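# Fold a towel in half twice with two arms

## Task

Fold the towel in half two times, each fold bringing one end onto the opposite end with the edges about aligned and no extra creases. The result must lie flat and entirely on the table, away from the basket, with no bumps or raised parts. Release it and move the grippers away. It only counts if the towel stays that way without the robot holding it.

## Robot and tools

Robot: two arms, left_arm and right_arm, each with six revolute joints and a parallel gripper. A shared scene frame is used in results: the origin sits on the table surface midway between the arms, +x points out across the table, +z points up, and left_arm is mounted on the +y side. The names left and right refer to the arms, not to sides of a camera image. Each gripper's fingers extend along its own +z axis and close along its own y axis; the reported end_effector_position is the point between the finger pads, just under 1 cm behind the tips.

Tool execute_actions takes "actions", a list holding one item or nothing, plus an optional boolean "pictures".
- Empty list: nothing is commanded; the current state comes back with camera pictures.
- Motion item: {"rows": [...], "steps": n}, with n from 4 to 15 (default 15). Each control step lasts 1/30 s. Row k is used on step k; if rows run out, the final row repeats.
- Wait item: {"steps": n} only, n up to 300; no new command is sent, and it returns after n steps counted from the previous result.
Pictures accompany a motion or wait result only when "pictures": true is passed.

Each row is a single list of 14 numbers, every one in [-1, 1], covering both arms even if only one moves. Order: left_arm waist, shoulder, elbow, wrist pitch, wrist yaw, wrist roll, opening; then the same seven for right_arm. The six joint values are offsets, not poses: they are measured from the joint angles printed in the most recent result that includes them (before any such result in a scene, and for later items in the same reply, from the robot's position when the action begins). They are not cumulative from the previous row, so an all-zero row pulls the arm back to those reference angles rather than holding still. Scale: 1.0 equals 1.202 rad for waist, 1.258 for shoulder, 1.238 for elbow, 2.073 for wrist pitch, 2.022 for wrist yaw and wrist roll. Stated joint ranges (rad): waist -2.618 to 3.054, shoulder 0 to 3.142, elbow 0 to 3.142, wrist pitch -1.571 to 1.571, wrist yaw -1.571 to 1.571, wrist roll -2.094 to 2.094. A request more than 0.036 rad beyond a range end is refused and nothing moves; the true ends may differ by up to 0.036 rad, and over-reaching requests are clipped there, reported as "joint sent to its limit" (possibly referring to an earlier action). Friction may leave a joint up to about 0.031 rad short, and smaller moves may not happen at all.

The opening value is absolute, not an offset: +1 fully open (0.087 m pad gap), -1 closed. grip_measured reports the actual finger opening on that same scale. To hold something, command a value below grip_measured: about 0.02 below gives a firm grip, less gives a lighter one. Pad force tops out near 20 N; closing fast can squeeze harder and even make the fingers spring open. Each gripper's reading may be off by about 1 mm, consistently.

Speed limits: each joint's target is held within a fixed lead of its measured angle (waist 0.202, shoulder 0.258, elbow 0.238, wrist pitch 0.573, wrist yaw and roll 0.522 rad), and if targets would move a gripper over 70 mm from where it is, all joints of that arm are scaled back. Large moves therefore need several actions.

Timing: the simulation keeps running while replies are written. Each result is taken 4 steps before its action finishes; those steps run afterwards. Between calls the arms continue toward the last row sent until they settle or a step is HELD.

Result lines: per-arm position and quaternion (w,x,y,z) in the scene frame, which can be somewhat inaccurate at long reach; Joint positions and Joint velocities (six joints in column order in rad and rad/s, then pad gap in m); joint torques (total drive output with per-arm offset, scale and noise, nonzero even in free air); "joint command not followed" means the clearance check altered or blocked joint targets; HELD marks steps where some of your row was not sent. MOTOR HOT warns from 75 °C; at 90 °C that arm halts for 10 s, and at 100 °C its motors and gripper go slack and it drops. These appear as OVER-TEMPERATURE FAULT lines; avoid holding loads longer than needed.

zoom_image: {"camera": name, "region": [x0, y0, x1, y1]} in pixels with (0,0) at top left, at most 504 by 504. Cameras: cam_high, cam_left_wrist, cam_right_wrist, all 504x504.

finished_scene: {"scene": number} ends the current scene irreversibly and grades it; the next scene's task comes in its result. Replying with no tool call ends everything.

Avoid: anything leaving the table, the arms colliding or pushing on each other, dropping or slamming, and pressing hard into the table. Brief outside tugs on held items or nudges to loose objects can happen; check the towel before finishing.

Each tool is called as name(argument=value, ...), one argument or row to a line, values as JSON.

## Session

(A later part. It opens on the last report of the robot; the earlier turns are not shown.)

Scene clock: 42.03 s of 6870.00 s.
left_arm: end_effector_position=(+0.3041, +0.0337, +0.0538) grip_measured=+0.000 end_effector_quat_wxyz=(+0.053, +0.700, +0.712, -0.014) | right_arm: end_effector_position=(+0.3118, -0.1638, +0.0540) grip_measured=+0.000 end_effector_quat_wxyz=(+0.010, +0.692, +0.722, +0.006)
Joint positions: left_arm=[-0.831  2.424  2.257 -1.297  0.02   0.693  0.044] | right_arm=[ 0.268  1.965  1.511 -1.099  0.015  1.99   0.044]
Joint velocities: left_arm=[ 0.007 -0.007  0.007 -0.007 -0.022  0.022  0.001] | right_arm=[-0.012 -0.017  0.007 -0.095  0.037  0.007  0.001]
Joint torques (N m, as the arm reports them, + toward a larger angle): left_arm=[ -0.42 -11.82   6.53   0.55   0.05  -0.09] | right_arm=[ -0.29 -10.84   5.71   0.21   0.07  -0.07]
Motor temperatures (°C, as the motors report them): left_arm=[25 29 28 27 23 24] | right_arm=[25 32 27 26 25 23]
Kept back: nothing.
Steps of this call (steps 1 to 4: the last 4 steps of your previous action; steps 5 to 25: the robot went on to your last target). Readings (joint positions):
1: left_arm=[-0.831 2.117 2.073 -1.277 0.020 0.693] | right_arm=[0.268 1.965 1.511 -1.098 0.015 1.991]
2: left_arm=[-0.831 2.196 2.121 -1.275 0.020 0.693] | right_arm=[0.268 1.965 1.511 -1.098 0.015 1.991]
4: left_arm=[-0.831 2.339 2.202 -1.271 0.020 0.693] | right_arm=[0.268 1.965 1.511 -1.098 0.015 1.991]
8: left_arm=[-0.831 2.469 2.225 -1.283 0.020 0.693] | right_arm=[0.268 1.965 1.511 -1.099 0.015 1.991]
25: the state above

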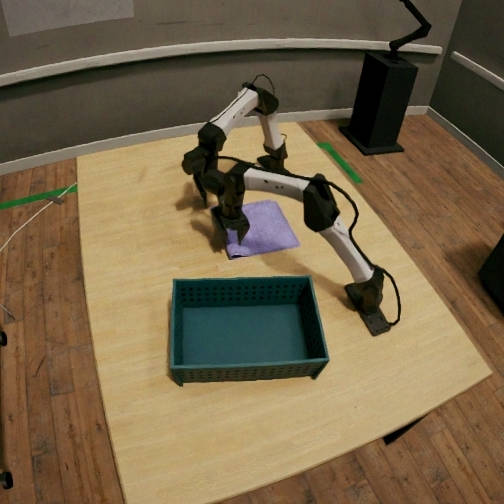

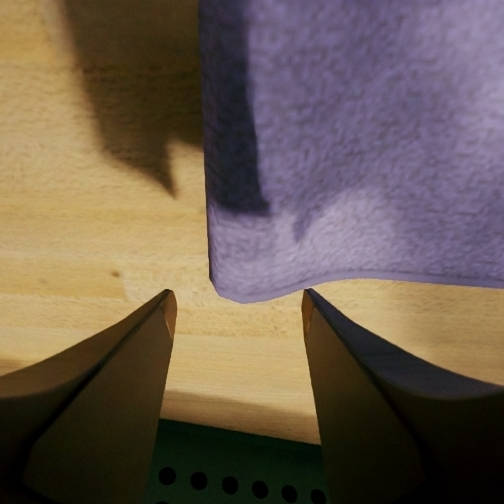

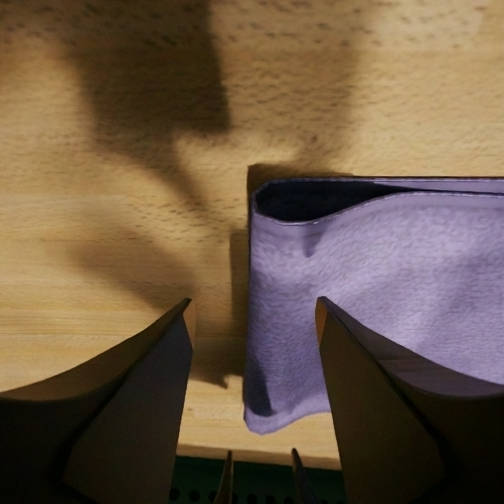

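execute_actions(
  actions=[
    {"rows":[[0.01,0.01,0,0,0,0,0, 0.02,0.01,0,0.01,0,0,0],[0.02,0.02,0,0,0,0,0, 0.03,0.02,0,0.02,0,0,0],[0.025,0.028,0,0,0,0,0, 0.04,0.03,0,0.025,0,0,0],[0.025,0.036,0,0,0,0,0, 0.04,0.04,0,0.025,0,0,0],[0.025,0.044,0,0,0,0,0, 0.04,0.05,0,0.025,0,0,0],[0.025,0.052,0,0,0,0,0, 0.04,0.06,0,0.025,0,0,0],[0.025,0.059,0,0,0,0,0, 0.04,0.07,0,0.025,0,0,0],[0.025,0.066,0,0,0,0,0, 0.04,0.08,0,0.025,0,0,0],[0.025,0.072,0,0,0,0,0, 0.04,0.088,0,0.025,0,0,0],[0.025,0.078,0,0,0,0,0, 0.04,0.096,0,0.025,0,0,0],[0.025,0.084,0,0,0,0,0, 0.04,0.104,0,0.025,0,0,0],[0.025,0.09,0,0,0,0,0, 0.04,0.11,0,0.025,0,0,0],[0.025,0.098,0,0,0,0,0, 0.04,0.118,0,0.025,0,0,0]],"steps":15},
  ],
)

execute_actions(
  actions=[
    {"steps":10},
  ],
  pictures=true,
)

Scene clock: 43.73 s of 6870.00 s.
left_arm: end_effector_position=(+0.3085, +0.0453, +0.0230) grip_measured=+0.000 end_effector_quat_wxyz=(+0.018, +0.692, +0.721, -0.011) | right_arm: end_effector_position=(+0.3046, -0.1491, +0.0205) grip_measured=+0.000 end_effector_quat_wxyz=(+0.001, +0.677, +0.736, -0.021)
Joint positions: left_arm=[-0.807  2.493  2.257 -1.297  0.02   0.693  0.044] | right_arm=[ 0.31   2.057  1.511 -1.063  0.015  1.99   0.044]
Joint velocities: left_arm=[ 0.012  0.339 -0.022  0.066  0.007  0.022  0.   ] | right_arm=[ 0.002  0.398 -0.002 -0.007 -0.066 -0.037 -0.001]
Joint torques (N m, as the arm reports them, + toward a larger angle): left_arm=[ -0.13 -11.59   5.79   0.57   0.04  -0.08] | right_arm=[  0.12 -10.35   5.45   0.36   0.08   0.01]
Motor temperatures (°C, as the motors report them): left_arm=[25 30 28 27 23 24] | right_arm=[25 33 27 26 25 23]
Steps of this call (steps 1 to 30: the robot went on to your last target; steps 31 to 40: nothing new was sent; steps 41 to 51: the first 11 steps of this action). Readings (joint positions):
41: left_arm=[-0.831 2.424 2.257 -1.297 0.020 0.693] | right_arm=[0.270 1.965 1.511 -1.098 0.015 1.990]
42: left_arm=[-0.830 2.424 2.257 -1.297 0.020 0.693] | right_arm=[0.273 1.965 1.511 -1.096 0.015 1.990]
44: left_arm=[-0.825 2.427 2.257 -1.297 0.020 0.693] | right_arm=[0.287 1.970 1.511 -1.084 0.015 1.990]
48: left_arm=[-0.810 2.458 2.257 -1.297 0.020 0.693] | right_arm=[0.310 2.012 1.511 -1.068 0.015 1.990]
51: the state above

Scene clock: 44.07 s of 6870.00 s.
left_arm: end_effector_position=(+0.3074, +0.0467, +0.0138) grip_measured=+0.000 end_effector_quat_wxyz=(+0.008, +0.692, +0.721, -0.010) | right_arm: end_effector_position=(+0.3027, -0.1497, +0.0098) grip_measured=+0.000 end_effector_quat_wxyz=(-0.004, +0.677, +0.736, -0.033)
Joint positions: left_arm=[-0.807  2.516  2.26  -1.298  0.02   0.693  0.044] | right_arm=[ 0.31   2.087  1.512 -1.061  0.013  1.991  0.044]
Joint velocities: left_arm=[-0.002 -0.007 -0.002  0.007 -0.051 -0.007  0.   ] | right_arm=[ 0.007 -0.012 -0.012 -0.037 -0.007  0.007 -0.   ]
Joint torques (N m, as the arm reports them, + toward a larger angle): left_arm=[ -0.04 -10.44   5.53   0.51   0.05  -0.11] | right_arm=[ 0.04 -9.66  5.35  0.27  0.02  0.05]
Motor temperatures (°C, as the motors report them): left_arm=[25 30 28 27 23 24] | right_arm=[25 33 27 26 25 23]
Kept back: nothing.
Steps of this call (steps 1 to 4: the last 4 steps of your previous action; steps 5 to 10: the robot went on to your last target). Readings (joint positions):
1: left_arm=[-0.807 2.504 2.257 -1.297 0.020 0.693] | right_arm=[0.310 2.069 1.511 -1.062 0.015 1.990]
2: left_arm=[-0.807 2.514 2.257 -1.297 0.020 0.693] | right_arm=[0.310 2.081 1.511 -1.062 0.015 1.990]
4: left_arm=[-0.807 2.514 2.260 -1.298 0.020 0.693] | right_arm=[0.310 2.087 1.512 -1.062 0.013 1.991]
8: left_arm=[-0.807 2.516 2.260 -1.298 0.020 0.693] | right_arm=[0.310 2.087 1.512 -1.061 0.013 1.991]
10: the state above

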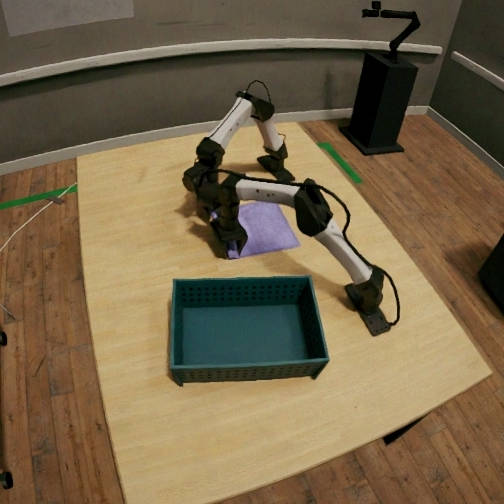

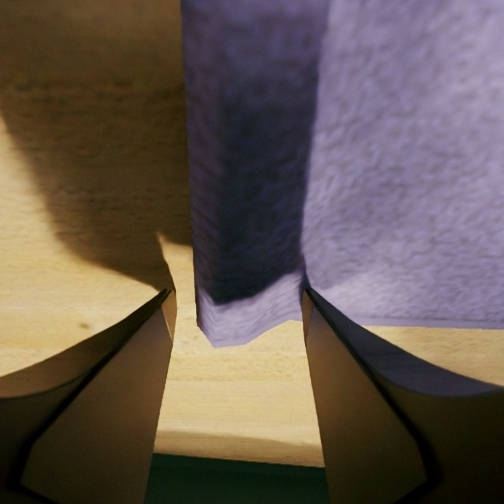

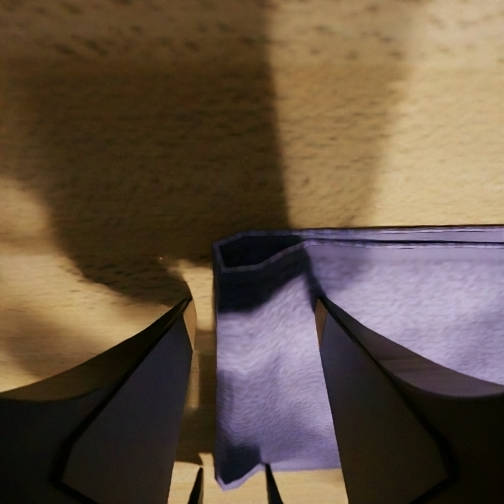

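execute_actions(
  actions=[
    {"rows":[[0,0.03,0,0,0,0,-0.1, 0,0.025,0,0,0,0,-0.1],[0,0.03,0,0,0,0,-0.2, 0,0.025,0,0,0,0,-0.2],[0,0.03,0,0,0,0,-0.3, 0,0.025,0,0,0,0,-0.3],[0,0.03,0,0,0,0,-0.4, 0,0.025,0,0,0,0,-0.4],[0,0.03,0,0,0,0,-0.5, 0,0.025,0,0,0,0,-0.5],[0,0.03,0,0,0,0,-0.6, 0,0.025,0,0,0,0,-0.6],[0,0.03,0,0,0,0,-0.7, 0,0.025,0,0,0,0,-0.7],[0,0.03,0,0,0,0,-0.8, 0,0.025,0,0,0,0,-0.8],[0,0.03,0,0,0,0,-0.9, 0,0.025,0,0,0,0,-0.9],[0,0.03,0,0,0,0,-1, 0,0.025,0,0,0,0,-1],[0,0.03,0,0,0,0,-1, 0,0.025,0,0,0,0,-1],[0,0,0,0,0,0,-1, 0,0,0,0,0,0,-1],[0,-0.02,0,0,0,0,-1, 0,-0.025,0,0,0,0,-1],[0,-0.04,0,0,0,0,-1, 0,-0.05,0,0,0,0,-1],[0,-0.06,0,0,0,0,-1, 0,-0.08,0,0,0,0,-1]],"steps":15},
  ],
)

execute_actions(
  actions=[
    {"steps":16},
  ],
  pictures=true,
)

zoom_image(
  camera="cam_high",
  region=[190, 170, 320, 280],
)

Scene clock: 44.77 s of 6870.00 s.
left_arm: end_effector_position=(+0.3058, +0.0479, +0.0140) grip_measured=-0.884 end_effector_quat_wxyz=(+0.004, +0.692, +0.721, -0.011) | right_arm: end_effector_position=(+0.2971, -0.1481, +0.0107) grip_measured=-0.900 end_effector_quat_wxyz=(-0.018, +0.677, +0.735, -0.037)
Joint positions: left_arm=[-0.807  2.516  2.26  -1.306  0.022  0.693  0.005] | right_arm=[ 0.31   2.087  1.512 -1.078 -0.01   1.991  0.004]
Joint velocities: left_arm=[-0.017  0.002 -0.002  0.066 -0.081 -0.037 -0.   ] | right_arm=[ 0.002  0.012 -0.002 -0.022 -0.022 -0.051 -0.066]
Joint torques (N m, as the arm reports them, + toward a larger angle): left_arm=[ -0.62 -10.08   5.68   0.58   0.05  -0.07] | right_arm=[-0.69 -8.65  5.71  0.33  0.37 -0.03]
Motor temperatures (°C, as the motors report them): left_arm=[25 30 28 27 23 24] | right_arm=[25 33 27 26 25 23]
Steps of this call (steps 1 to 10: the robot went on to your last target; steps 11 to 21: the first 11 steps of this action). Readings (joint positions):
11: left_arm=[-0.807 2.516 2.260 -1.299 0.020 0.693] | right_arm=[0.310 2.087 1.512 -1.061 0.012 1.991]
12: left_arm=[-0.807 2.516 2.260 -1.301 0.022 0.693] | right_arm=[0.310 2.087 1.512 -1.062 0.010 1.991]
14: left_arm=[-0.807 2.516 2.260 -1.305 0.023 0.693] | right_arm=[0.310 2.087 1.512 -1.068 0.004 1.991]
18: left_arm=[-0.807 2.516 2.260 -1.306 0.024 0.693] | right_arm=[0.310 2.087 1.512 -1.074 -0.005 1.991]
21: the state above

Scene clock: 45.30 s of 6870.00 s.
left_arm: end_effector_position=(+0.3107, +0.0429, +0.0521) grip_measured=-0.886 end_effector_quat_wxyz=(+0.047, +0.692, +0.720, -0.013) | right_arm: end_effector_position=(+0.3058, -0.1470, +0.0438) grip_measured=-0.933 end_effector_quat_wxyz=(+0.006, +0.677, +0.736, +0.004)
Joint positions: left_arm=[-0.807  2.429  2.26  -1.306  0.02   0.693  0.005] | right_arm=[ 0.31   1.995  1.512 -1.076  0.008  1.991  0.003]
Joint velocities: left_arm=[-0.032  0.007 -0.012 -0.022 -0.081  0.022  0.   ] | right_arm=[-0.002 -0.007 -0.007  0.007 -0.007 -0.066  0.   ]
Joint torques (N m, as the arm reports them, + toward a larger angle): left_arm=[ -0.42 -11.51   5.9    0.68   0.03  -0.11] | right_arm=[ -0.42 -12.     5.64   0.48   0.1    0.  ]
Motor temperatures (°C, as the motors report them): left_arm=[25 30 28 27 23 24] | right_arm=[25 33 27 26 25 23]
Kept back: nothing.
Steps of this call (steps 1 to 4: the last 4 steps of your previous action; steps 5 to 16: the robot went on to your last target). Readings (joint positions):
1: left_arm=[-0.807 2.514 2.260 -1.306 0.021 0.693] | right_arm=[0.310 2.087 1.512 -1.078 -0.011 1.991]
2: left_arm=[-0.807 2.511 2.260 -1.306 0.021 0.693] | right_arm=[0.310 2.083 1.512 -1.078 -0.011 1.991]
4: left_arm=[-0.807 2.498 2.260 -1.306 0.021 0.693] | right_arm=[0.310 2.064 1.512 -1.078 -0.010 1.991]
8: left_arm=[-0.807 2.447 2.260 -1.306 0.020 0.693] | right_arm=[0.310 2.005 1.512 -1.076 0.002 1.991]
16: the state above

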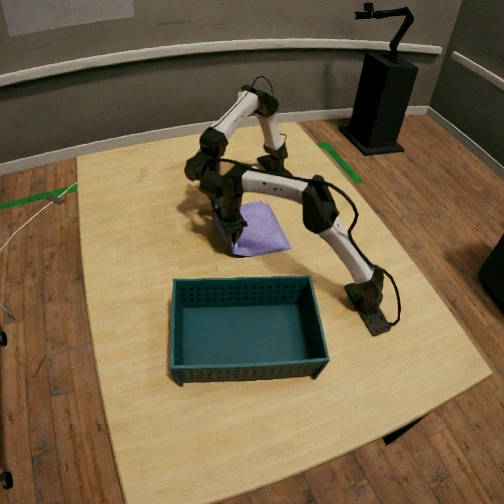

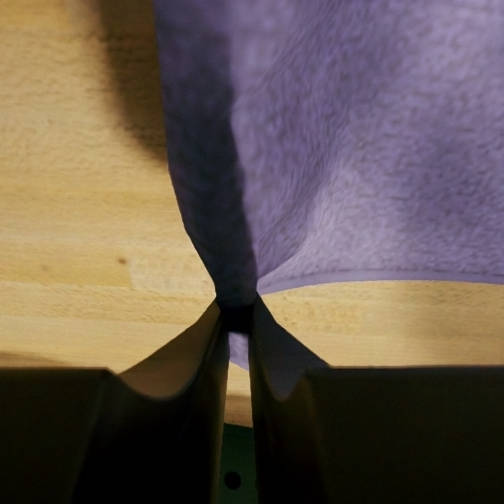

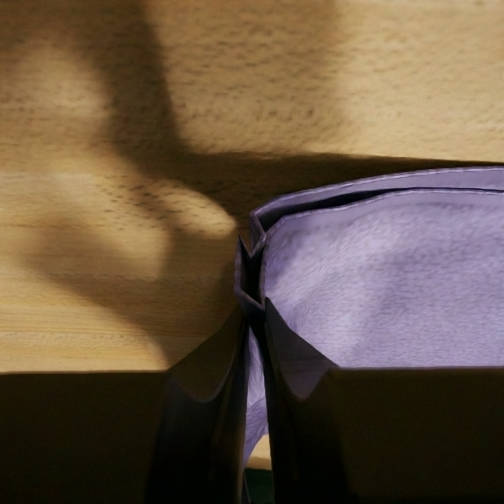

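Region (190, 170, 320, 280) of cam_high's 504x504 image, scaled by 3.877, with more detail than that image has; it fills the top 426 rows of this view, and the rest is white.

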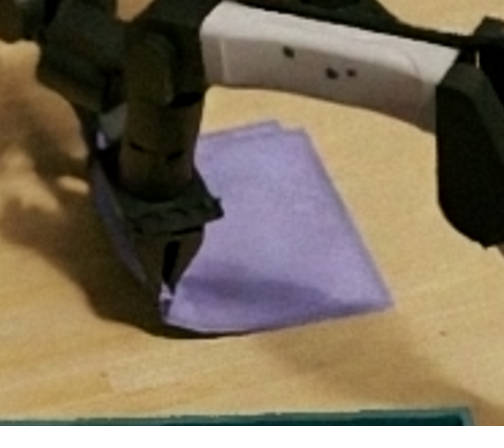

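execute_actions(
  actions=[
    {"rows":[[0,-0.023,0,0,0,0,-1, 0,-0.016,0.019,-0.01,0,0,-1],[0,-0.046,0,0,0,0,-1, 0,-0.032,0.037,-0.02,0,0,-1],[0,-0.07,0,0,0,0,-1, 0,-0.049,0.056,-0.03,0,0,-1],[0,-0.093,0,0,0,0,-1, 0,-0.065,0.075,-0.04,0,0,-1],[0,-0.116,0,0,0,0,-1, 0,-0.081,0.093,-0.05,0,0,-1],[0,-0.14,0,0,0,0,-1, 0,-0.098,0.112,-0.06,0,0,-1],[0,-0.163,0,0,0,0,-1, 0,-0.114,0.13,-0.07,0,0,-1],[0,-0.186,0,0,0,0,-1, 0,-0.13,0.15,-0.08,0,0,-1],[0,-0.21,0,0.005,0,0,-1, 0,-0.146,0.168,-0.09,0,0,-1],[-0.01,-0.233,0,0.01,0,0,-1, 0,-0.163,0.187,-0.1,0,0,-1],[-0.01,-0.256,0,0.012,0,0,-1, 0,-0.18,0.205,-0.11,0,0,-1],[-0.015,-0.28,0,0.015,0,0,-1, 0,-0.195,0.224,-0.12,0,0,-1],[-0.015,-0.3,0,0.018,0,0,-1, 0,-0.21,0.243,-0.13,0,0,-1],[-0.015,-0.325,0,0.02,0,0,-1, 0,-0.228,0.26,-0.138,0,0,-1],[-0.015,-0.345,0,0.024,0,0,-1, 0,-0.244,0.28,-0.145,0,0,-1]],"steps":15},
  ],
)

execute_actions(
  actions=[
    {"steps":50},
  ],
  pictures=true,
)

zoom_image(
  camera="cam_high",
  region=[170, 130, 320, 280],
)

Scene clock: 46.17 s of 6870.00 s.
left_arm: end_effector_position=(+0.3115, +0.0420, +0.1696) grip_measured=-0.887 end_effector_quat_wxyz=(+0.178, +0.682, +0.709, -0.023) | right_arm: end_effector_position=(+0.3237, -0.1372, +0.1572) grip_measured=-0.933 end_effector_quat_wxyz=(+0.041, +0.673, +0.731, +0.108)
Joint positions: left_arm=[-0.807  2.166  2.26  -1.304  0.02   0.693  0.005] | right_arm=[ 0.31   1.836  1.708 -1.212  0.008  1.991  0.003]
Joint velocities: left_arm=[-0.017 -1.048 -0.007  0.022  0.007 -0.022 -0.001] | right_arm=[ 0.007 -0.74   0.73  -0.447 -0.022  0.007  0.   ]
Joint torques (N m, as the arm reports them, + toward a larger angle): left_arm=[ -1.31 -10.55   5.91   1.2    0.06  -0.09] | right_arm=[ -0.36 -11.65   7.29   0.47   0.    -0.01]
Motor temperatures (°C, as the motors report them): left_arm=[25 31 28 27 23 24] | right_arm=[25 33 27 26 25 23]
Steps of this call (steps 1 to 15: the robot went on to your last target; steps 16 to 26: the first 11 steps of this action). Readings (joint positions):
16: left_arm=[-0.807 2.427 2.260 -1.306 0.020 0.693] | right_arm=[0.310 1.995 1.512 -1.077 0.008 1.991]
17: left_arm=[-0.807 2.423 2.260 -1.306 0.020 0.693] | right_arm=[0.310 1.994 1.516 -1.083 0.008 1.991]
19: left_arm=[-0.807 2.398 2.260 -1.306 0.020 0.693] | right_arm=[0.310 1.987 1.540 -1.107 0.008 1.991]
23: left_arm=[-0.807 2.280 2.260 -1.307 0.020 0.693] | right_arm=[0.310 1.916 1.629 -1.166 0.008 1.991]
26: the state above

Scene clock: 47.83 s of 6870.00 s.
left_arm: end_effector_position=(+0.3029, +0.0431, +0.2540) grip_measured=-0.888 end_effector_quat_wxyz=(+0.289, +0.669, +0.684, -0.034) | right_arm: end_effector_position=(+0.3027, -0.1481, +0.2532) grip_measured=-0.933 end_effector_quat_wxyz=(+0.064, +0.665, +0.722, +0.182)
Joint positions: left_arm=[-0.818  1.984  2.26  -1.257  0.024  0.693  0.005] | right_arm=[ 0.31   1.68   1.856 -1.358  0.005  1.991  0.003]
Joint velocities: left_arm=[-0.007  0.002 -0.007 -0.022 -0.007  0.007  0.   ] | right_arm=[-0.007  0.002  0.007 -0.125 -0.037  0.037  0.   ]
Joint torques (N m, as the arm reports them, + toward a larger angle): left_arm=[-1.12 -8.55  5.83  1.46  0.01 -0.11] | right_arm=[-0.57 -7.52  6.12  0.77  0.05 -0.01]
Motor temperatures (°C, as the motors report them): left_arm=[25 31 28 27 23 24] | right_arm=[25 33 28 26 25 23]
Kept back: nothing.
Steps of this call (steps 1 to 4: the last 4 steps of your previous action; steps 5 to 30: the robot went on to your last target; steps 31 to 50: nothing new was sent). Readings (joint positions):
1: left_arm=[-0.808 2.130 2.260 -1.301 0.020 0.693] | right_arm=[0.310 1.810 1.734 -1.228 0.008 1.991]
2: left_arm=[-0.808 2.097 2.260 -1.297 0.020 0.693] | right_arm=[0.310 1.786 1.759 -1.245 0.008 1.991]
4: left_arm=[-0.811 2.036 2.260 -1.286 0.020 0.693] | right_arm=[0.310 1.741 1.807 -1.279 0.008 1.991]
8: left_arm=[-0.817 1.971 2.260 -1.263 0.022 0.693] | right_arm=[0.310 1.682 1.854 -1.317 0.007 1.991]
50: the state above
All arms were judged still, so your last target was given up. Only a new action makes them travel on or press farther. Fingers that are still opening or closing keep moving.

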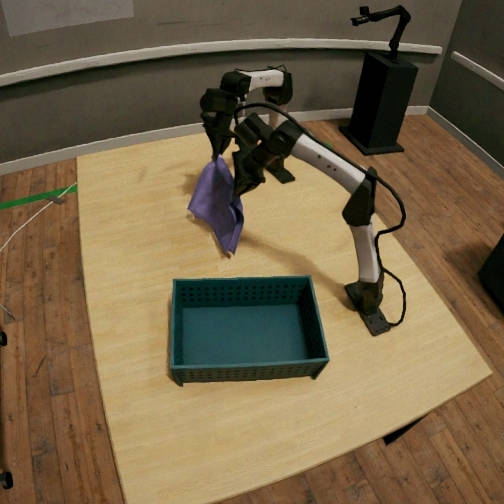

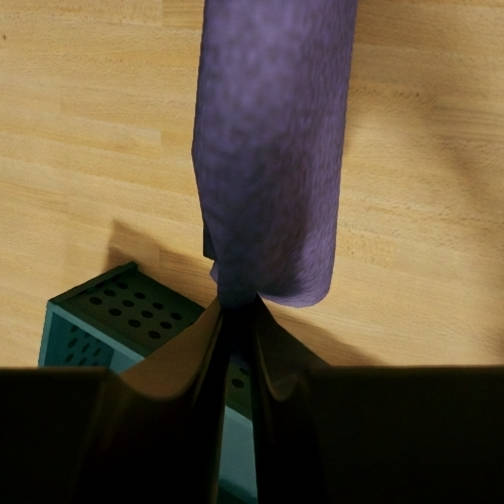

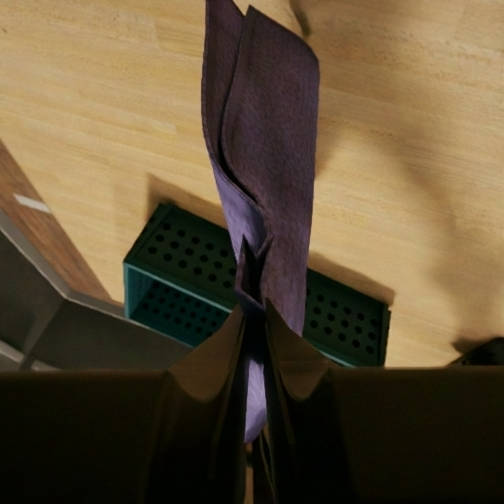

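Region (170, 130, 320, 280) of cam_high's 504x504 image, scaled by 3.360, with more detail than that image has.

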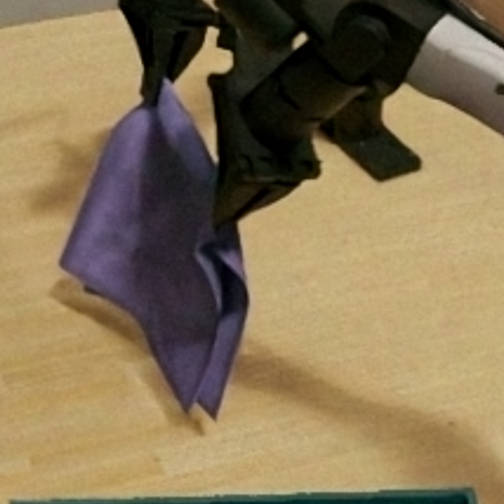

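execute_actions(
  actions=[
    {"rows":[[-0.017,-0.01,-0.032,0,0,-0.01,-1, 0.012,-0.015,-0.039,0.004,0,0,-1],[-0.034,-0.02,-0.065,0,0,-0.02,-1, 0.024,-0.03,-0.078,0.008,0,0,-1],[-0.051,-0.03,-0.097,0,0,-0.03,-1, 0.036,-0.045,-0.117,0.012,0,0,-1],[-0.068,-0.038,-0.13,0.004,0,-0.04,-1, 0.05,-0.06,-0.156,0.016,0,0,-1],[-0.085,-0.045,-0.162,0.008,0,-0.05,-1, 0.064,-0.075,-0.196,0.02,0,0,-1],[-0.102,-0.05,-0.194,0.012,0,-0.06,-1, 0.08,-0.09,-0.235,0.025,0,0,-1],[-0.12,-0.055,-0.226,0.016,0,-0.07,-1, 0.096,-0.103,-0.274,0.03,0,0,-1],[-0.137,-0.06,-0.26,0.02,0,-0.08,-1, 0.113,-0.116,-0.313,0.036,0,0,-1],[-0.154,-0.063,-0.29,0.024,0,-0.09,-1, 0.131,-0.128,-0.352,0.042,0,0,-1],[-0.17,-0.066,-0.323,0.028,0,-0.1,-1, 0.15,-0.14,-0.39,0.048,0,0,-1],[-0.188,-0.068,-0.356,0.032,0,-0.11,-1, 0.17,-0.152,-0.43,0.055,0,0,-1],[-0.205,-0.07,-0.388,0.036,0,-0.12,-1, 0.19,-0.163,-0.47,0.062,0,0,-1],[-0.222,-0.07,-0.42,0.04,0,-0.13,-1, 0.212,-0.174,-0.51,0.069,0,0,-1],[-0.24,-0.07,-0.453,0.045,0,-0.14,-1, 0.235,-0.184,-0.55,0.076,0,0,-1],[-0.258,-0.07,-0.485,0.05,0,-0.148,-1, 0.258,-0.192,-0.587,0.083,0,0,-1]],"steps":15},
  ],
)

execute_actions(
  actions=[
    {"steps":25},
  ],
  pictures=true,
)

zoom_image(
  camera="cam_high",
  region=[200, 150, 330, 280],
)

Scene clock: 48.73 s of 6870.00 s.
left_arm: end_effector_position=(+0.2071, +0.0351, +0.1766) grip_measured=-0.888 end_effector_quat_wxyz=(+0.165, +0.703, +0.690, -0.051) | right_arm: end_effector_position=(+0.2074, -0.1467, +0.1618) grip_measured=-0.933 end_effector_quat_wxyz=(+0.021, +0.618, +0.783, +0.070)
Joint positions: left_arm=[-0.998  1.909  1.913 -1.23   0.022  0.557  0.005] | right_arm=[ 0.463  1.543  1.418 -1.299  0.007  1.991  0.003]
Joint velocities: left_arm=[-0.598 -0.071 -1.204  0.125  0.007 -0.549 -0.001] | right_arm=[ 0.628 -0.466 -1.414  0.3   -0.007  0.007  0.   ]
Joint torques (N m, as the arm reports them, + toward a larger angle): left_arm=[-1.2  -9.24  4.78  1.2   0.06 -0.18] | right_arm=[ 0.65 -9.    5.26  0.62 -0.02 -0.01]
Motor temperatures (°C, as the motors report them): left_arm=[25 31 28 27 23 24] | right_arm=[25 33 28 26 25 23]
Steps of this call (steps 1 to 16: nothing new was sent; steps 17 to 27: the first 11 steps of this action). Readings (joint positions):
17: left_arm=[-0.819 1.983 2.257 -1.256 0.025 0.691] | right_arm=[0.311 1.679 1.851 -1.355 0.005 1.991]
18: left_arm=[-0.823 1.979 2.246 -1.252 0.025 0.686] | right_arm=[0.314 1.674 1.834 -1.346 0.005 1.991]
20: left_arm=[-0.844 1.958 2.190 -1.245 0.024 0.667] | right_arm=[0.330 1.650 1.761 -1.330 0.005 1.991]
24: left_arm=[-0.930 1.920 2.035 -1.239 0.022 0.610] | right_arm=[0.398 1.589 1.564 -1.317 0.006 1.991]
27: the state above

Scene clock: 49.57 s of 6870.00 s.
left_arm: end_effector_position=(+0.1362, +0.0455, +0.1115) grip_measured=-0.888 end_effector_quat_wxyz=(+0.067, +0.704, +0.706, -0.043) | right_arm: end_effector_position=(+0.1378, -0.1465, +0.1049) grip_measured=-0.933 end_effector_quat_wxyz=(+0.002, +0.557, +0.830, +0.018)
Joint positions: left_arm=[-1.133  1.905  1.671 -1.18   0.03   0.403  0.005] | right_arm=[ 0.616  1.47   1.14  -1.205 -0.003  1.991  0.003]
Joint velocities: left_arm=[-0.002 -0.002 -0.002 -0.022  0.007  0.007  0.001] | right_arm=[ 0.027 -0.002  0.007  0.007 -0.007  0.022 -0.001]
Joint torques (N m, as the arm reports them, + toward a larger angle): left_arm=[-0.18 -9.47  5.19  1.    0.   -0.22] | right_arm=[ 0.02 -8.45  5.14  0.55  0.08 -0.01]
Motor temperatures (°C, as the motors report them): left_arm=[25 31 28 27 23 24] | right_arm=[25 33 28 26 25 23]
Kept back: nothing.
Steps of this call (steps 1 to 4: the last 4 steps of your previous action; steps 5 to 25: the robot went on to your last target). Readings (joint positions):
1: left_arm=[-1.020 1.907 1.872 -1.225 0.022 0.539] | right_arm=[0.486 1.527 1.369 -1.290 0.007 1.991]
2: left_arm=[-1.040 1.907 1.831 -1.219 0.022 0.520] | right_arm=[0.510 1.512 1.321 -1.279 0.007 1.991]
4: left_arm=[-1.081 1.907 1.749 -1.203 0.023 0.482] | right_arm=[0.563 1.483 1.224 -1.254 0.007 1.991]
8: left_arm=[-1.132 1.909 1.671 -1.191 0.031 0.436] | right_arm=[0.616 1.470 1.140 -1.230 -0.003 1.991]
25: the state above

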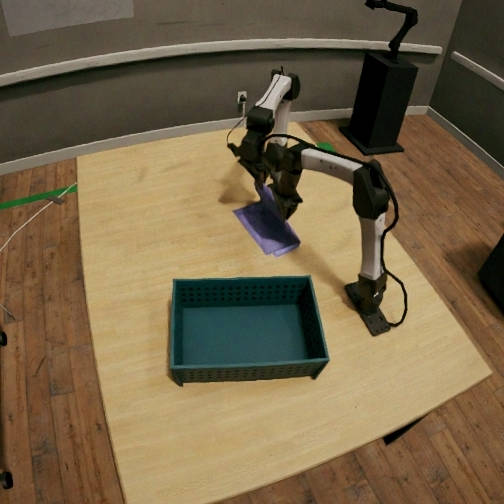

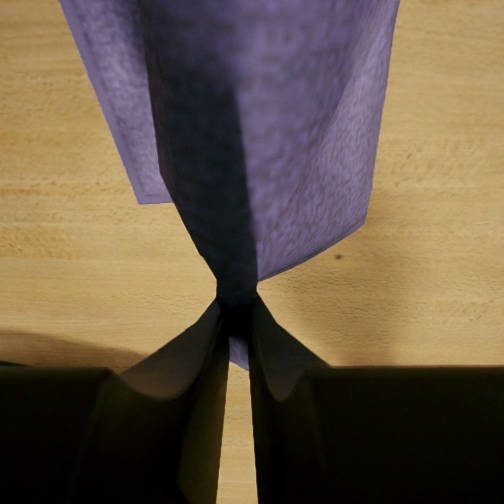

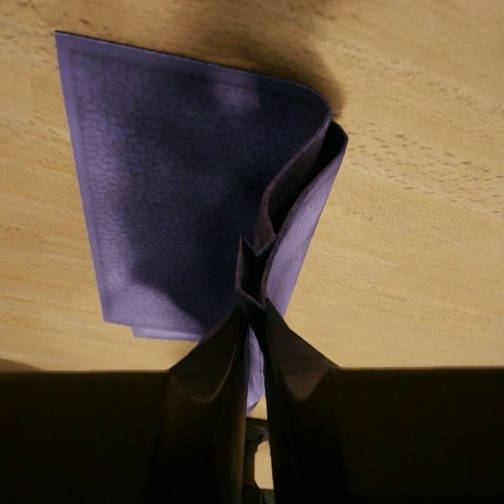

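Region (200, 150, 330, 280) of cam_high's 504x504 image, scaled by 3.877, with more detail than that image has.

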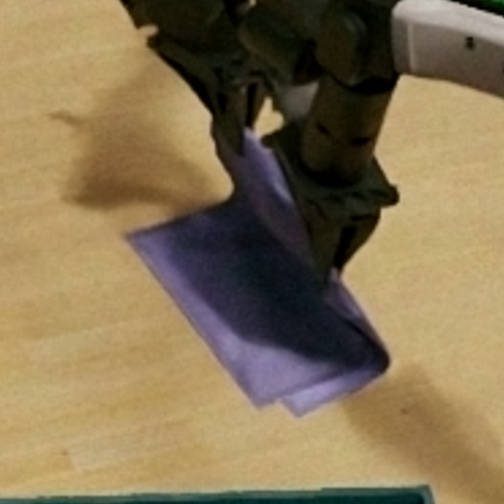

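execute_actions(
  actions=[
    {"rows":[[0.008,0.01,0,0.004,0,0,-1, -0.01,0.013,0,0.01,0,0,-1],[0.016,0.02,0,0.008,0,-0.01,-1, -0.02,0.026,0,0.02,0,0,-1],[0.024,0.03,0,0.012,0,-0.015,-1, -0.03,0.04,0,0.03,0,0,-1],[0.03,0.04,0,0.016,0,-0.02,-1, -0.04,0.053,0,0.04,0,0,-1],[0.036,0.05,0,0.02,0,-0.025,-1, -0.05,0.066,0,0.048,0,0,-1],[0.042,0.06,0,0.024,0,-0.03,-1, -0.06,0.08,0,0.056,0,0,-1],[0.048,0.07,0,0.028,0,-0.035,-1, -0.07,0.093,0,0.064,0,0,-1],[0.053,0.08,0,0.032,0,-0.04,-1, -0.08,0.106,0,0.072,0,0,-1],[0.058,0.09,0,0.036,0,-0.045,-1, -0.09,0.12,0,0.08,0,0,-1],[0.062,0.1,0,0.04,0,-0.05,-1, -0.1,0.133,0,0.088,0,0,-1],[0.066,0.11,0,0.044,0,-0.055,-1, -0.11,0.146,0,0.096,0,0,-1],[0.069,0.12,0,0.048,0,-0.06,-1, -0.118,0.16,0,0.103,0,0,-1],[0.071,0.132,0,0.052,0,-0.065,-1, -0.126,0.173,0,0.11,0,0,-1],[0.073,0.144,0,0.056,0,-0.07,-1, -0.133,0.186,0,0.116,0,0,-1],[0.074,0.156,0,0.058,0,-0.075,-1, -0.138,0.2,0,0.12,0,0,-1]],"steps":15},
  ],
)

execute_actions(
  actions=[
    {"steps":20},
  ],
  pictures=true,
)

zoom_image(
  camera="cam_high",
  region=[200, 150, 330, 280],
)

Scene clock: 50.50 s of 6870.00 s.
left_arm: end_effector_position=(+0.1571, +0.0472, +0.0775) grip_measured=-0.888 end_effector_quat_wxyz=(+0.041, +0.660, +0.750, -0.033) | right_arm: end_effector_position=(+0.1786, -0.1465, +0.0720) grip_measured=-0.933 end_effector_quat_wxyz=(+0.001, +0.598, +0.802, +0.009)
Joint positions: left_arm=[-1.072  2.003  1.671 -1.137  0.03   0.339  0.005] | right_arm=[ 0.517  1.605  1.14  -1.088 -0.003  1.991  0.003]
Joint velocities: left_arm=[ 0.154  0.447  0.007  0.271  0.037 -0.227  0.001] | right_arm=[-0.344  0.501  0.007  0.418  0.007 -0.022  0.002]
Joint torques (N m, as the arm reports them, + toward a larger angle): left_arm=[-0.05 -8.69  5.95  0.78  0.05 -0.17] | right_arm=[-1.43 -5.7   5.85  0.41  0.05 -0.05]
Motor temperatures (°C, as the motors report them): left_arm=[25 32 28 27 23 24] | right_arm=[25 33 28 26 25 23]
Steps of this call (steps 1 to 15: the robot went on to your last target; steps 16 to 17: nothing new was sent; steps 18 to 28: the first 11 steps of this action). Readings (joint positions):
18: left_arm=[-1.133 1.905 1.671 -1.180 0.030 0.402] | right_arm=[0.616 1.470 1.140 -1.205 -0.003 1.991]
19: left_arm=[-1.132 1.905 1.671 -1.180 0.030 0.401] | right_arm=[0.614 1.470 1.140 -1.204 -0.003 1.991]
21: left_arm=[-1.126 1.911 1.671 -1.178 0.030 0.393] | right_arm=[0.601 1.479 1.140 -1.191 -0.003 1.991]
25: left_arm=[-1.095 1.955 1.671 -1.160 0.030 0.365] | right_arm=[0.553 1.547 1.140 -1.137 -0.003 1.991]
28: the state above

Scene clock: 51.17 s of 6870.00 s.
left_arm: end_effector_position=(+0.1641, +0.0425, +0.0442) grip_measured=-0.888 end_effector_quat_wxyz=(+0.023, +0.623, +0.782, -0.026) | right_arm: end_effector_position=(+0.2083, -0.1449, +0.0446) grip_measured=-0.933 end_effector_quat_wxyz=(+0.002, +0.620, +0.784, +0.012)
Joint positions: left_arm=[-1.053  2.095  1.671 -1.085  0.03   0.261  0.005] | right_arm=[ 0.46   1.709  1.14  -0.977 -0.003  1.991  0.003]
Joint velocities: left_arm=[ 0.002 -0.017 -0.007  0.007 -0.051 -0.007  0.   ] | right_arm=[-0.027 -0.002 -0.012 -0.051  0.007 -0.022 -0.   ]
Joint torques (N m, as the arm reports them, + toward a larger angle): left_arm=[ 0.2  -9.56  5.77  0.83  0.06 -0.16] | right_arm=[-1.27 -6.86  5.59  0.52  0.02  0.03]
Motor temperatures (°C, as the motors report them): left_arm=[25 32 28 27 23 24] | right_arm=[25 33 28 26 25 23]
Kept back: nothing.
Steps of this call (steps 1 to 4: the last 4 steps of your previous action; steps 5 to 20: the robot went on to your last target). Readings (joint positions):
1: left_arm=[-1.067 2.018 1.671 -1.129 0.030 0.330] | right_arm=[0.505 1.622 1.140 -1.072 -0.003 1.991]
2: left_arm=[-1.062 2.032 1.671 -1.121 0.030 0.320] | right_arm=[0.494 1.639 1.140 -1.056 -0.003 1.991]
4: left_arm=[-1.056 2.059 1.671 -1.104 0.030 0.301] | right_arm=[0.475 1.671 1.140 -1.026 -0.003 1.991]
8: left_arm=[-1.053 2.093 1.671 -1.087 0.030 0.276] | right_arm=[0.460 1.708 1.140 -0.991 -0.003 1.991]
20: the state above

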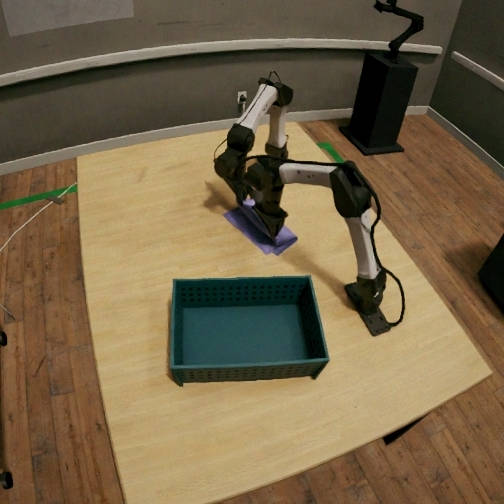

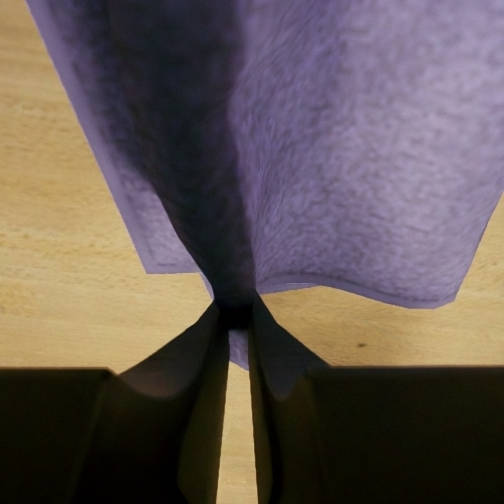

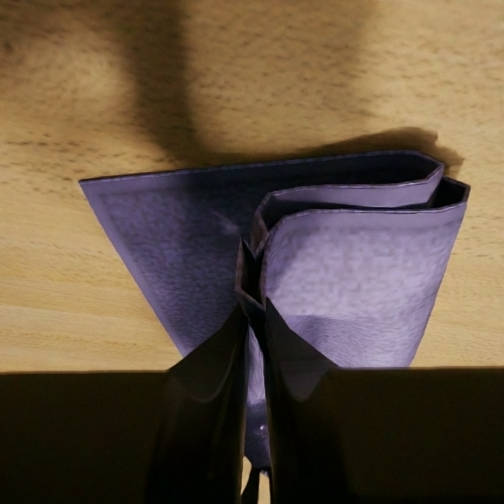

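Region (200, 150, 330, 280) of cam_high's 504x504 image, scaled by 3.877, with more detail than that image has.

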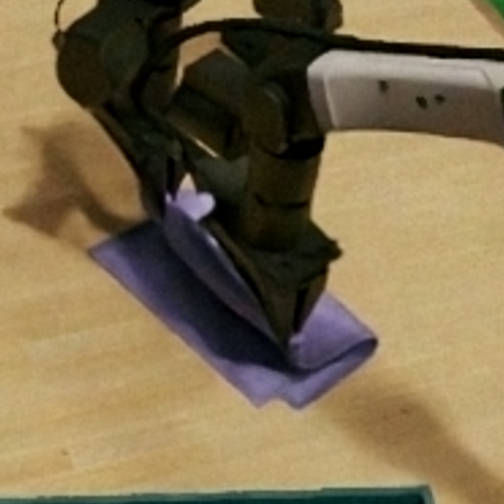

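execute_actions(
  actions=[
    {"rows":[[0,-0.012,0.018,-0.009,0,0.006,-1, 0,-0.012,0.021,-0.016,0,0,-1],[0.005,-0.024,0.036,-0.018,0,0.012,-1, 0,-0.024,0.042,-0.032,0,0,-1],[0.01,-0.035,0.055,-0.027,0,0.018,-1, 0,-0.035,0.063,-0.048,0,0,-1],[0.013,-0.045,0.073,-0.036,0,0.024,-1, 0,-0.045,0.084,-0.064,0,0,-1],[0.016,-0.055,0.09,-0.045,0,0.03,-1, 0,-0.055,0.105,-0.08,0,0,-1],[0.019,-0.065,0.11,-0.054,0,0.036,-1, 0,-0.065,0.126,-0.096,0,0,-1],[0.022,-0.074,0.128,-0.063,0,0.042,-1, 0,-0.074,0.147,-0.11,0,0,-1],[0.025,-0.082,0.146,-0.072,0,0.05,-1, 0,-0.082,0.168,-0.125,0,0,-1],[0.028,-0.09,0.164,-0.081,0,0.056,-1, 0.01,-0.09,0.19,-0.14,0,0,-1],[0.031,-0.097,0.183,-0.09,0,0.062,-1, 0.01,-0.097,0.21,-0.155,0,0,-1],[0.034,-0.103,0.2,-0.1,0,0.068,-1, 0.015,-0.103,0.23,-0.17,0,0,-1],[0.036,-0.108,0.22,-0.11,0,0.075,-1, 0.015,-0.108,0.25,-0.185,0,0,-1],[0.038,-0.113,0.238,-0.12,0,0.082,-1, 0.02,-0.113,0.272,-0.2,0,0,-1],[0.04,-0.117,0.256,-0.13,0,0.09,-1, 0.02,-0.117,0.293,-0.21,0,0,-1],[0.04,-0.12,0.274,-0.14,0,0.096,-1, 0.02,-0.121,0.314,-0.22,0,0,-1]],"steps":15},
  ],
)

execute_actions(
  actions=[
    {"steps":30},
  ],
  pictures=true,
)

zoom_image(
  camera="cam_high",
  region=[200, 150, 330, 280],
)

Scene clock: 52.30 s of 6870.00 s.
left_arm: end_effector_position=(+0.1854, +0.0289, +0.1307) grip_measured=-0.889 end_effector_quat_wxyz=(+0.104, +0.642, +0.758, -0.055) | right_arm: end_effector_position=(+0.2196, -0.1364, +0.1286) grip_measured=-0.933 end_effector_quat_wxyz=(+0.014, +0.619, +0.783, +0.060)
Joint positions: left_arm=[-1.03   1.991  1.863 -1.21   0.03   0.341  0.005] | right_arm=[ 0.46   1.619  1.366 -1.195 -0.002  1.991  0.003]
Joint velocities: left_arm=[ 0.1   -0.432  0.769 -0.344 -0.037  0.344  0.001] | right_arm=[-0.017 -0.344  0.808 -0.784 -0.081 -0.037 -0.001]
Joint torques (N m, as the arm reports them, + toward a larger angle): left_arm=[ 0.35 -9.62  6.52  0.72  0.03  0.  ] | right_arm=[ 0.85 -9.17  6.42  0.33 -0.04  0.03]
Motor temperatures (°C, as the motors report them): left_arm=[25 32 28 27 23 24] | right_arm=[25 33 28 26 25 23]
Steps of this call (steps 1 to 15: the robot went on to your last target; steps 16 to 23: nothing new was sent; steps 24 to 34: the first 11 steps of this action). Readings (joint positions):
24: left_arm=[-1.053 2.095 1.671 -1.085 0.030 0.261] | right_arm=[0.460 1.709 1.141 -0.979 -0.003 1.991]
25: left_arm=[-1.053 2.094 1.674 -1.090 0.030 0.263] | right_arm=[0.460 1.709 1.146 -0.989 -0.003 1.991]
27: left_arm=[-1.053 2.088 1.696 -1.112 0.030 0.274] | right_arm=[0.460 1.707 1.177 -1.026 -0.003 1.991]
31: left_arm=[-1.043 2.039 1.783 -1.171 0.030 0.309] | right_arm=[0.460 1.662 1.280 -1.119 -0.002 1.991]
34: the state above

Scene clock: 53.30 s of 6870.00 s.
left_arm: end_effector_position=(+0.1892, +0.0430, +0.1865) grip_measured=-0.889 end_effector_quat_wxyz=(+0.130, +0.673, +0.726, -0.055) | right_arm: end_effector_position=(+0.1984, -0.1481, +0.1785) grip_measured=-0.933 end_effector_quat_wxyz=(+0.011, +0.615, +0.787, +0.049)
Joint positions: left_arm=[-1.014  1.933  2.002 -1.357  0.03   0.447  0.005] | right_arm=[ 0.471  1.567  1.516 -1.419 -0.002  1.991  0.003]
Joint velocities: left_arm=[-0.007 -0.007  0.007 -0.051  0.037 -0.022 -0.002] | right_arm=[-0.002 -0.017  0.002 -0.007 -0.051  0.007 -0.001]
Joint torques (N m, as the arm reports them, + toward a larger angle): left_arm=[ 0.09 -8.12  6.43  0.85  0.04 -0.02] | right_arm=[ 0.61 -7.59  6.91  0.38  0.03 -0.01]
Motor temperatures (°C, as the motors report them): left_arm=[25 32 28 27 23 24] | right_arm=[25 33 28 26 25 23]
Kept back: nothing.
Steps of this call (steps 1 to 4: the last 4 steps of your previous action; steps 5 to 30: the robot went on to your last target). Readings (joint positions):
1: left_arm=[-1.025 1.977 1.889 -1.224 0.030 0.353] | right_arm=[0.460 1.607 1.393 -1.223 -0.002 1.991]
2: left_arm=[-1.022 1.966 1.915 -1.239 0.030 0.365] | right_arm=[0.462 1.597 1.420 -1.251 -0.002 1.991]
4: left_arm=[-1.016 1.949 1.963 -1.272 0.030 0.391] | right_arm=[0.468 1.584 1.471 -1.307 -0.002 1.991]
8: left_arm=[-1.014 1.932 2.002 -1.315 0.030 0.424] | right_arm=[0.471 1.568 1.516 -1.370 -0.002 1.991]
30: the state above
All arms were judged still, so your last target was given up. Only a new action makes them travel on or press farther. Fingers that are still opening or closing keep moving.

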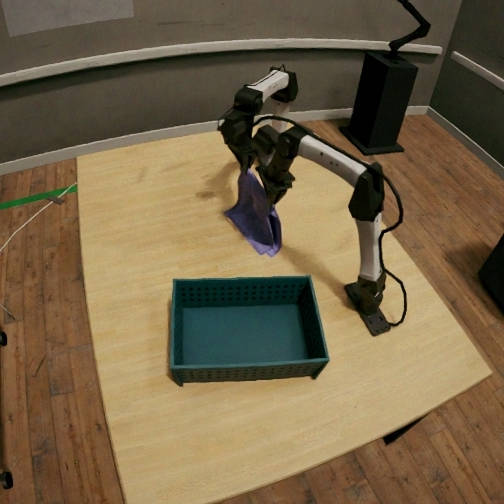

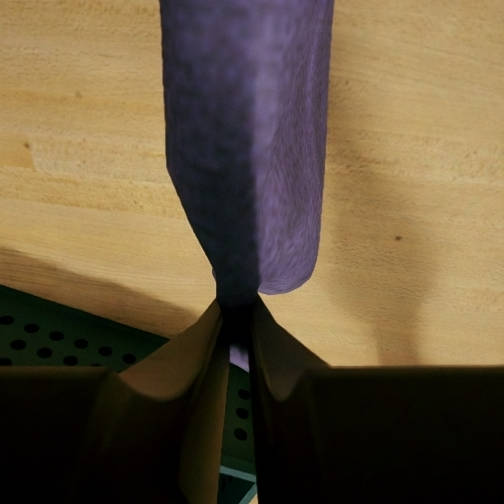

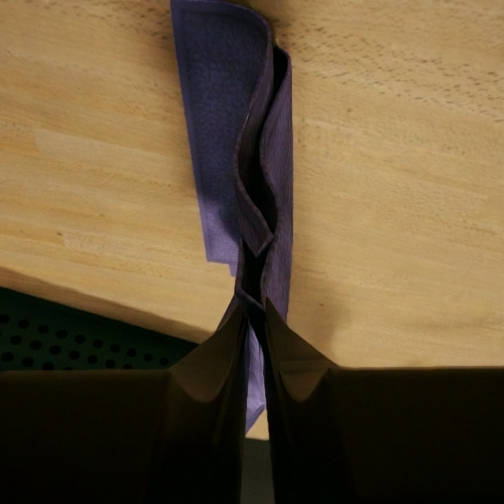

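Region (200, 150, 330, 280) of cam_high's 504x504 image, scaled by 3.877, with more detail than that image has.

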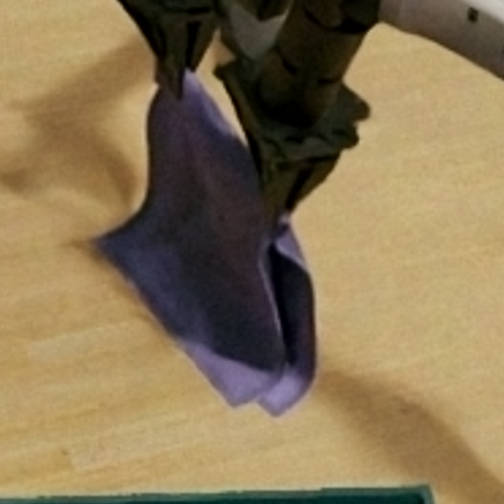

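execute_actions(
  actions=[
    {"rows":[[0,0,0,0,0,0,-1, -0.005,0.008,0.012,0.005,0,0,-1],[0,0,0,0,0,-0.01,-1, -0.01,0.016,0.022,0.01,0,0,-1],[0,0,0,0,0,-0.02,-1, -0.016,0.024,0.032,0.014,0,0,-1],[0,0,0,0,0,-0.03,-1, -0.022,0.032,0.042,0.018,0,0,-1],[0,0,0,0,0,-0.04,-1, -0.03,0.04,0.052,0.022,0,0,-1],[0,0,0,0,0,-0.05,-1, -0.038,0.048,0.062,0.026,0,0,-1],[0,0,0,0,0,-0.06,-1, -0.046,0.056,0.072,0.03,0,0,-1],[0,0,0,0,0,-0.07,-1, -0.054,0.064,0.08,0.035,0,0,-1]],"steps":15},
  ],
)

execute_actions(
  actions=[
    {"steps":14},
  ],
  pictures=true,
)

zoom_image(
  camera="cam_high",
  region=[200, 150, 330, 280],
)

Scene clock: 54.00 s of 6870.00 s.
left_arm: end_effector_position=(+0.1851, +0.0426, +0.1862) grip_measured=-0.889 end_effector_quat_wxyz=(+0.127, +0.636, +0.758, -0.062) | right_arm: end_effector_position=(+0.2352, -0.1429, +0.1868) grip_measured=-0.933 end_effector_quat_wxyz=(+0.021, +0.635, +0.768, +0.081)
Joint positions: left_arm=[-1.014  1.933  2.002 -1.357  0.03   0.348  0.005] | right_arm=[ 0.417  1.625  1.596 -1.374 -0.002  1.991  0.003]
Joint velocities: left_arm=[ 0.002 -0.017 -0.002  0.007 -0.022 -0.256 -0.001] | right_arm=[-0.071  0.11   0.017  0.125  0.022  0.022 -0.   ]
Joint torques (N m, as the arm reports them, + toward a larger angle): left_arm=[-0.49 -9.01  5.78  0.98  0.04 -0.17] | right_arm=[-0.98 -6.34  7.34  0.69  0.    0.02]
Motor temperatures (°C, as the motors report them): left_arm=[25 32 28 27 23 24] | right_arm=[25 33 28 26 25 23]
Steps of this call (steps 1 to 10: nothing new was sent; steps 11 to 21: the first 11 steps of this action). Readings (joint positions):
11: left_arm=[-1.014 1.933 2.002 -1.357 0.030 0.447] | right_arm=[0.471 1.567 1.516 -1.420 -0.002 1.991]
12: left_arm=[-1.014 1.933 2.002 -1.357 0.030 0.445] | right_arm=[0.471 1.567 1.517 -1.419 -0.002 1.991]
14: left_arm=[-1.014 1.933 2.002 -1.357 0.030 0.433] | right_arm=[0.468 1.573 1.530 -1.419 -0.002 1.991]
18: left_arm=[-1.014 1.933 2.002 -1.357 0.030 0.381] | right_arm=[0.436 1.605 1.579 -1.400 -0.002 1.991]
21: the state above

Scene clock: 54.47 s of 6870.00 s.
left_arm: end_effector_position=(+0.1838, +0.0423, +0.1861) grip_measured=-0.889 end_effector_quat_wxyz=(+0.126, +0.624, +0.769, -0.064) | right_arm: end_effector_position=(+0.2379, -0.1415, +0.1861) grip_measured=-0.933 end_effector_quat_wxyz=(+0.022, +0.635, +0.768, +0.084)
Joint positions: left_arm=[-1.014  1.933  2.002 -1.357  0.03   0.316  0.005] | right_arm=[ 0.416  1.63   1.597 -1.364 -0.002  1.991  0.003]
Joint velocities: left_arm=[ 0.007  0.007 -0.022  0.051 -0.022  0.037 -0.   ] | right_arm=[-0.022  0.002  0.002 -0.022  0.037 -0.066 -0.   ]
Joint torques (N m, as the arm reports them, + toward a larger angle): left_arm=[-0.49 -8.96  5.82  0.99  0.03 -0.21] | right_arm=[-1.22 -6.27  7.24  0.74  0.04 -0.02]
Motor temperatures (°C, as the motors report them): left_arm=[25 32 29 27 23 24] | right_arm=[25 33 28 26 25 23]
Kept back: nothing.
Steps of this call (steps 1 to 4: the last 4 steps of your previous action; steps 5 to 14: the robot went on to your last target). Readings (joint positions):
1: left_arm=[-1.014 1.933 2.002 -1.357 0.030 0.341] | right_arm=[0.416 1.628 1.597 -1.370 -0.002 1.991]
2: left_arm=[-1.014 1.933 2.002 -1.357 0.030 0.336] | right_arm=[0.416 1.630 1.597 -1.368 -0.002 1.991]
4: left_arm=[-1.014 1.933 2.002 -1.357 0.030 0.328] | right_arm=[0.416 1.630 1.597 -1.366 -0.002 1.991]
8: left_arm=[-1.014 1.933 2.002 -1.357 0.030 0.320] | right_arm=[0.416 1.630 1.597 -1.364 -0.002 1.991]
14: the state above

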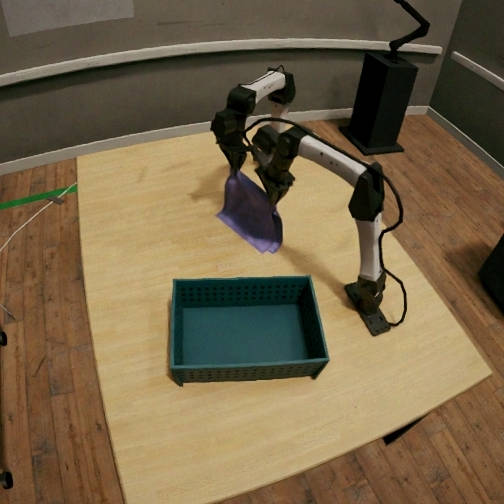

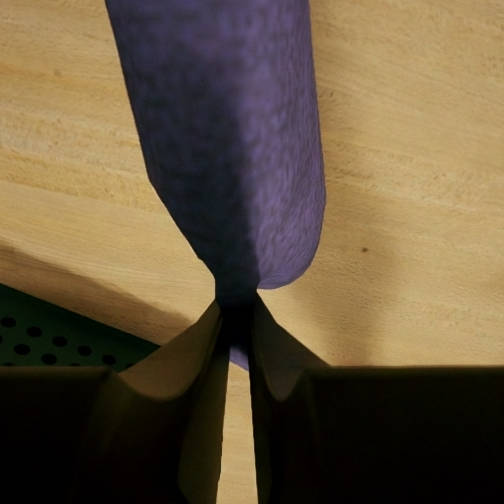

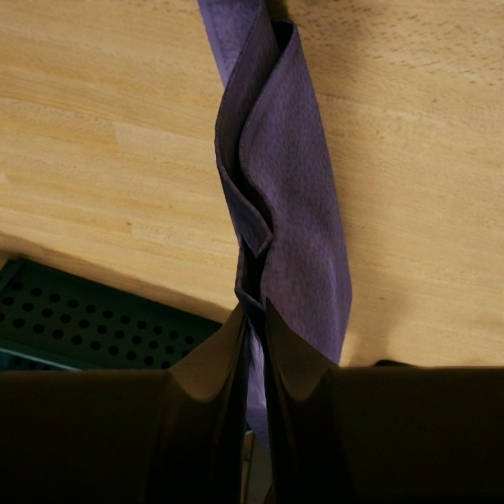

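Region (200, 150, 330, 280) of cam_high's 504x504 image, scaled by 3.877, with more detail than that image has.

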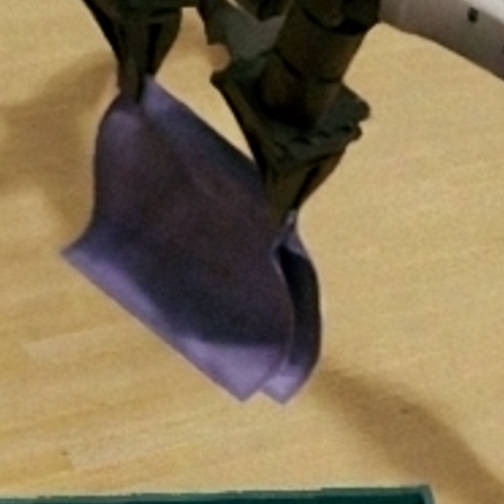

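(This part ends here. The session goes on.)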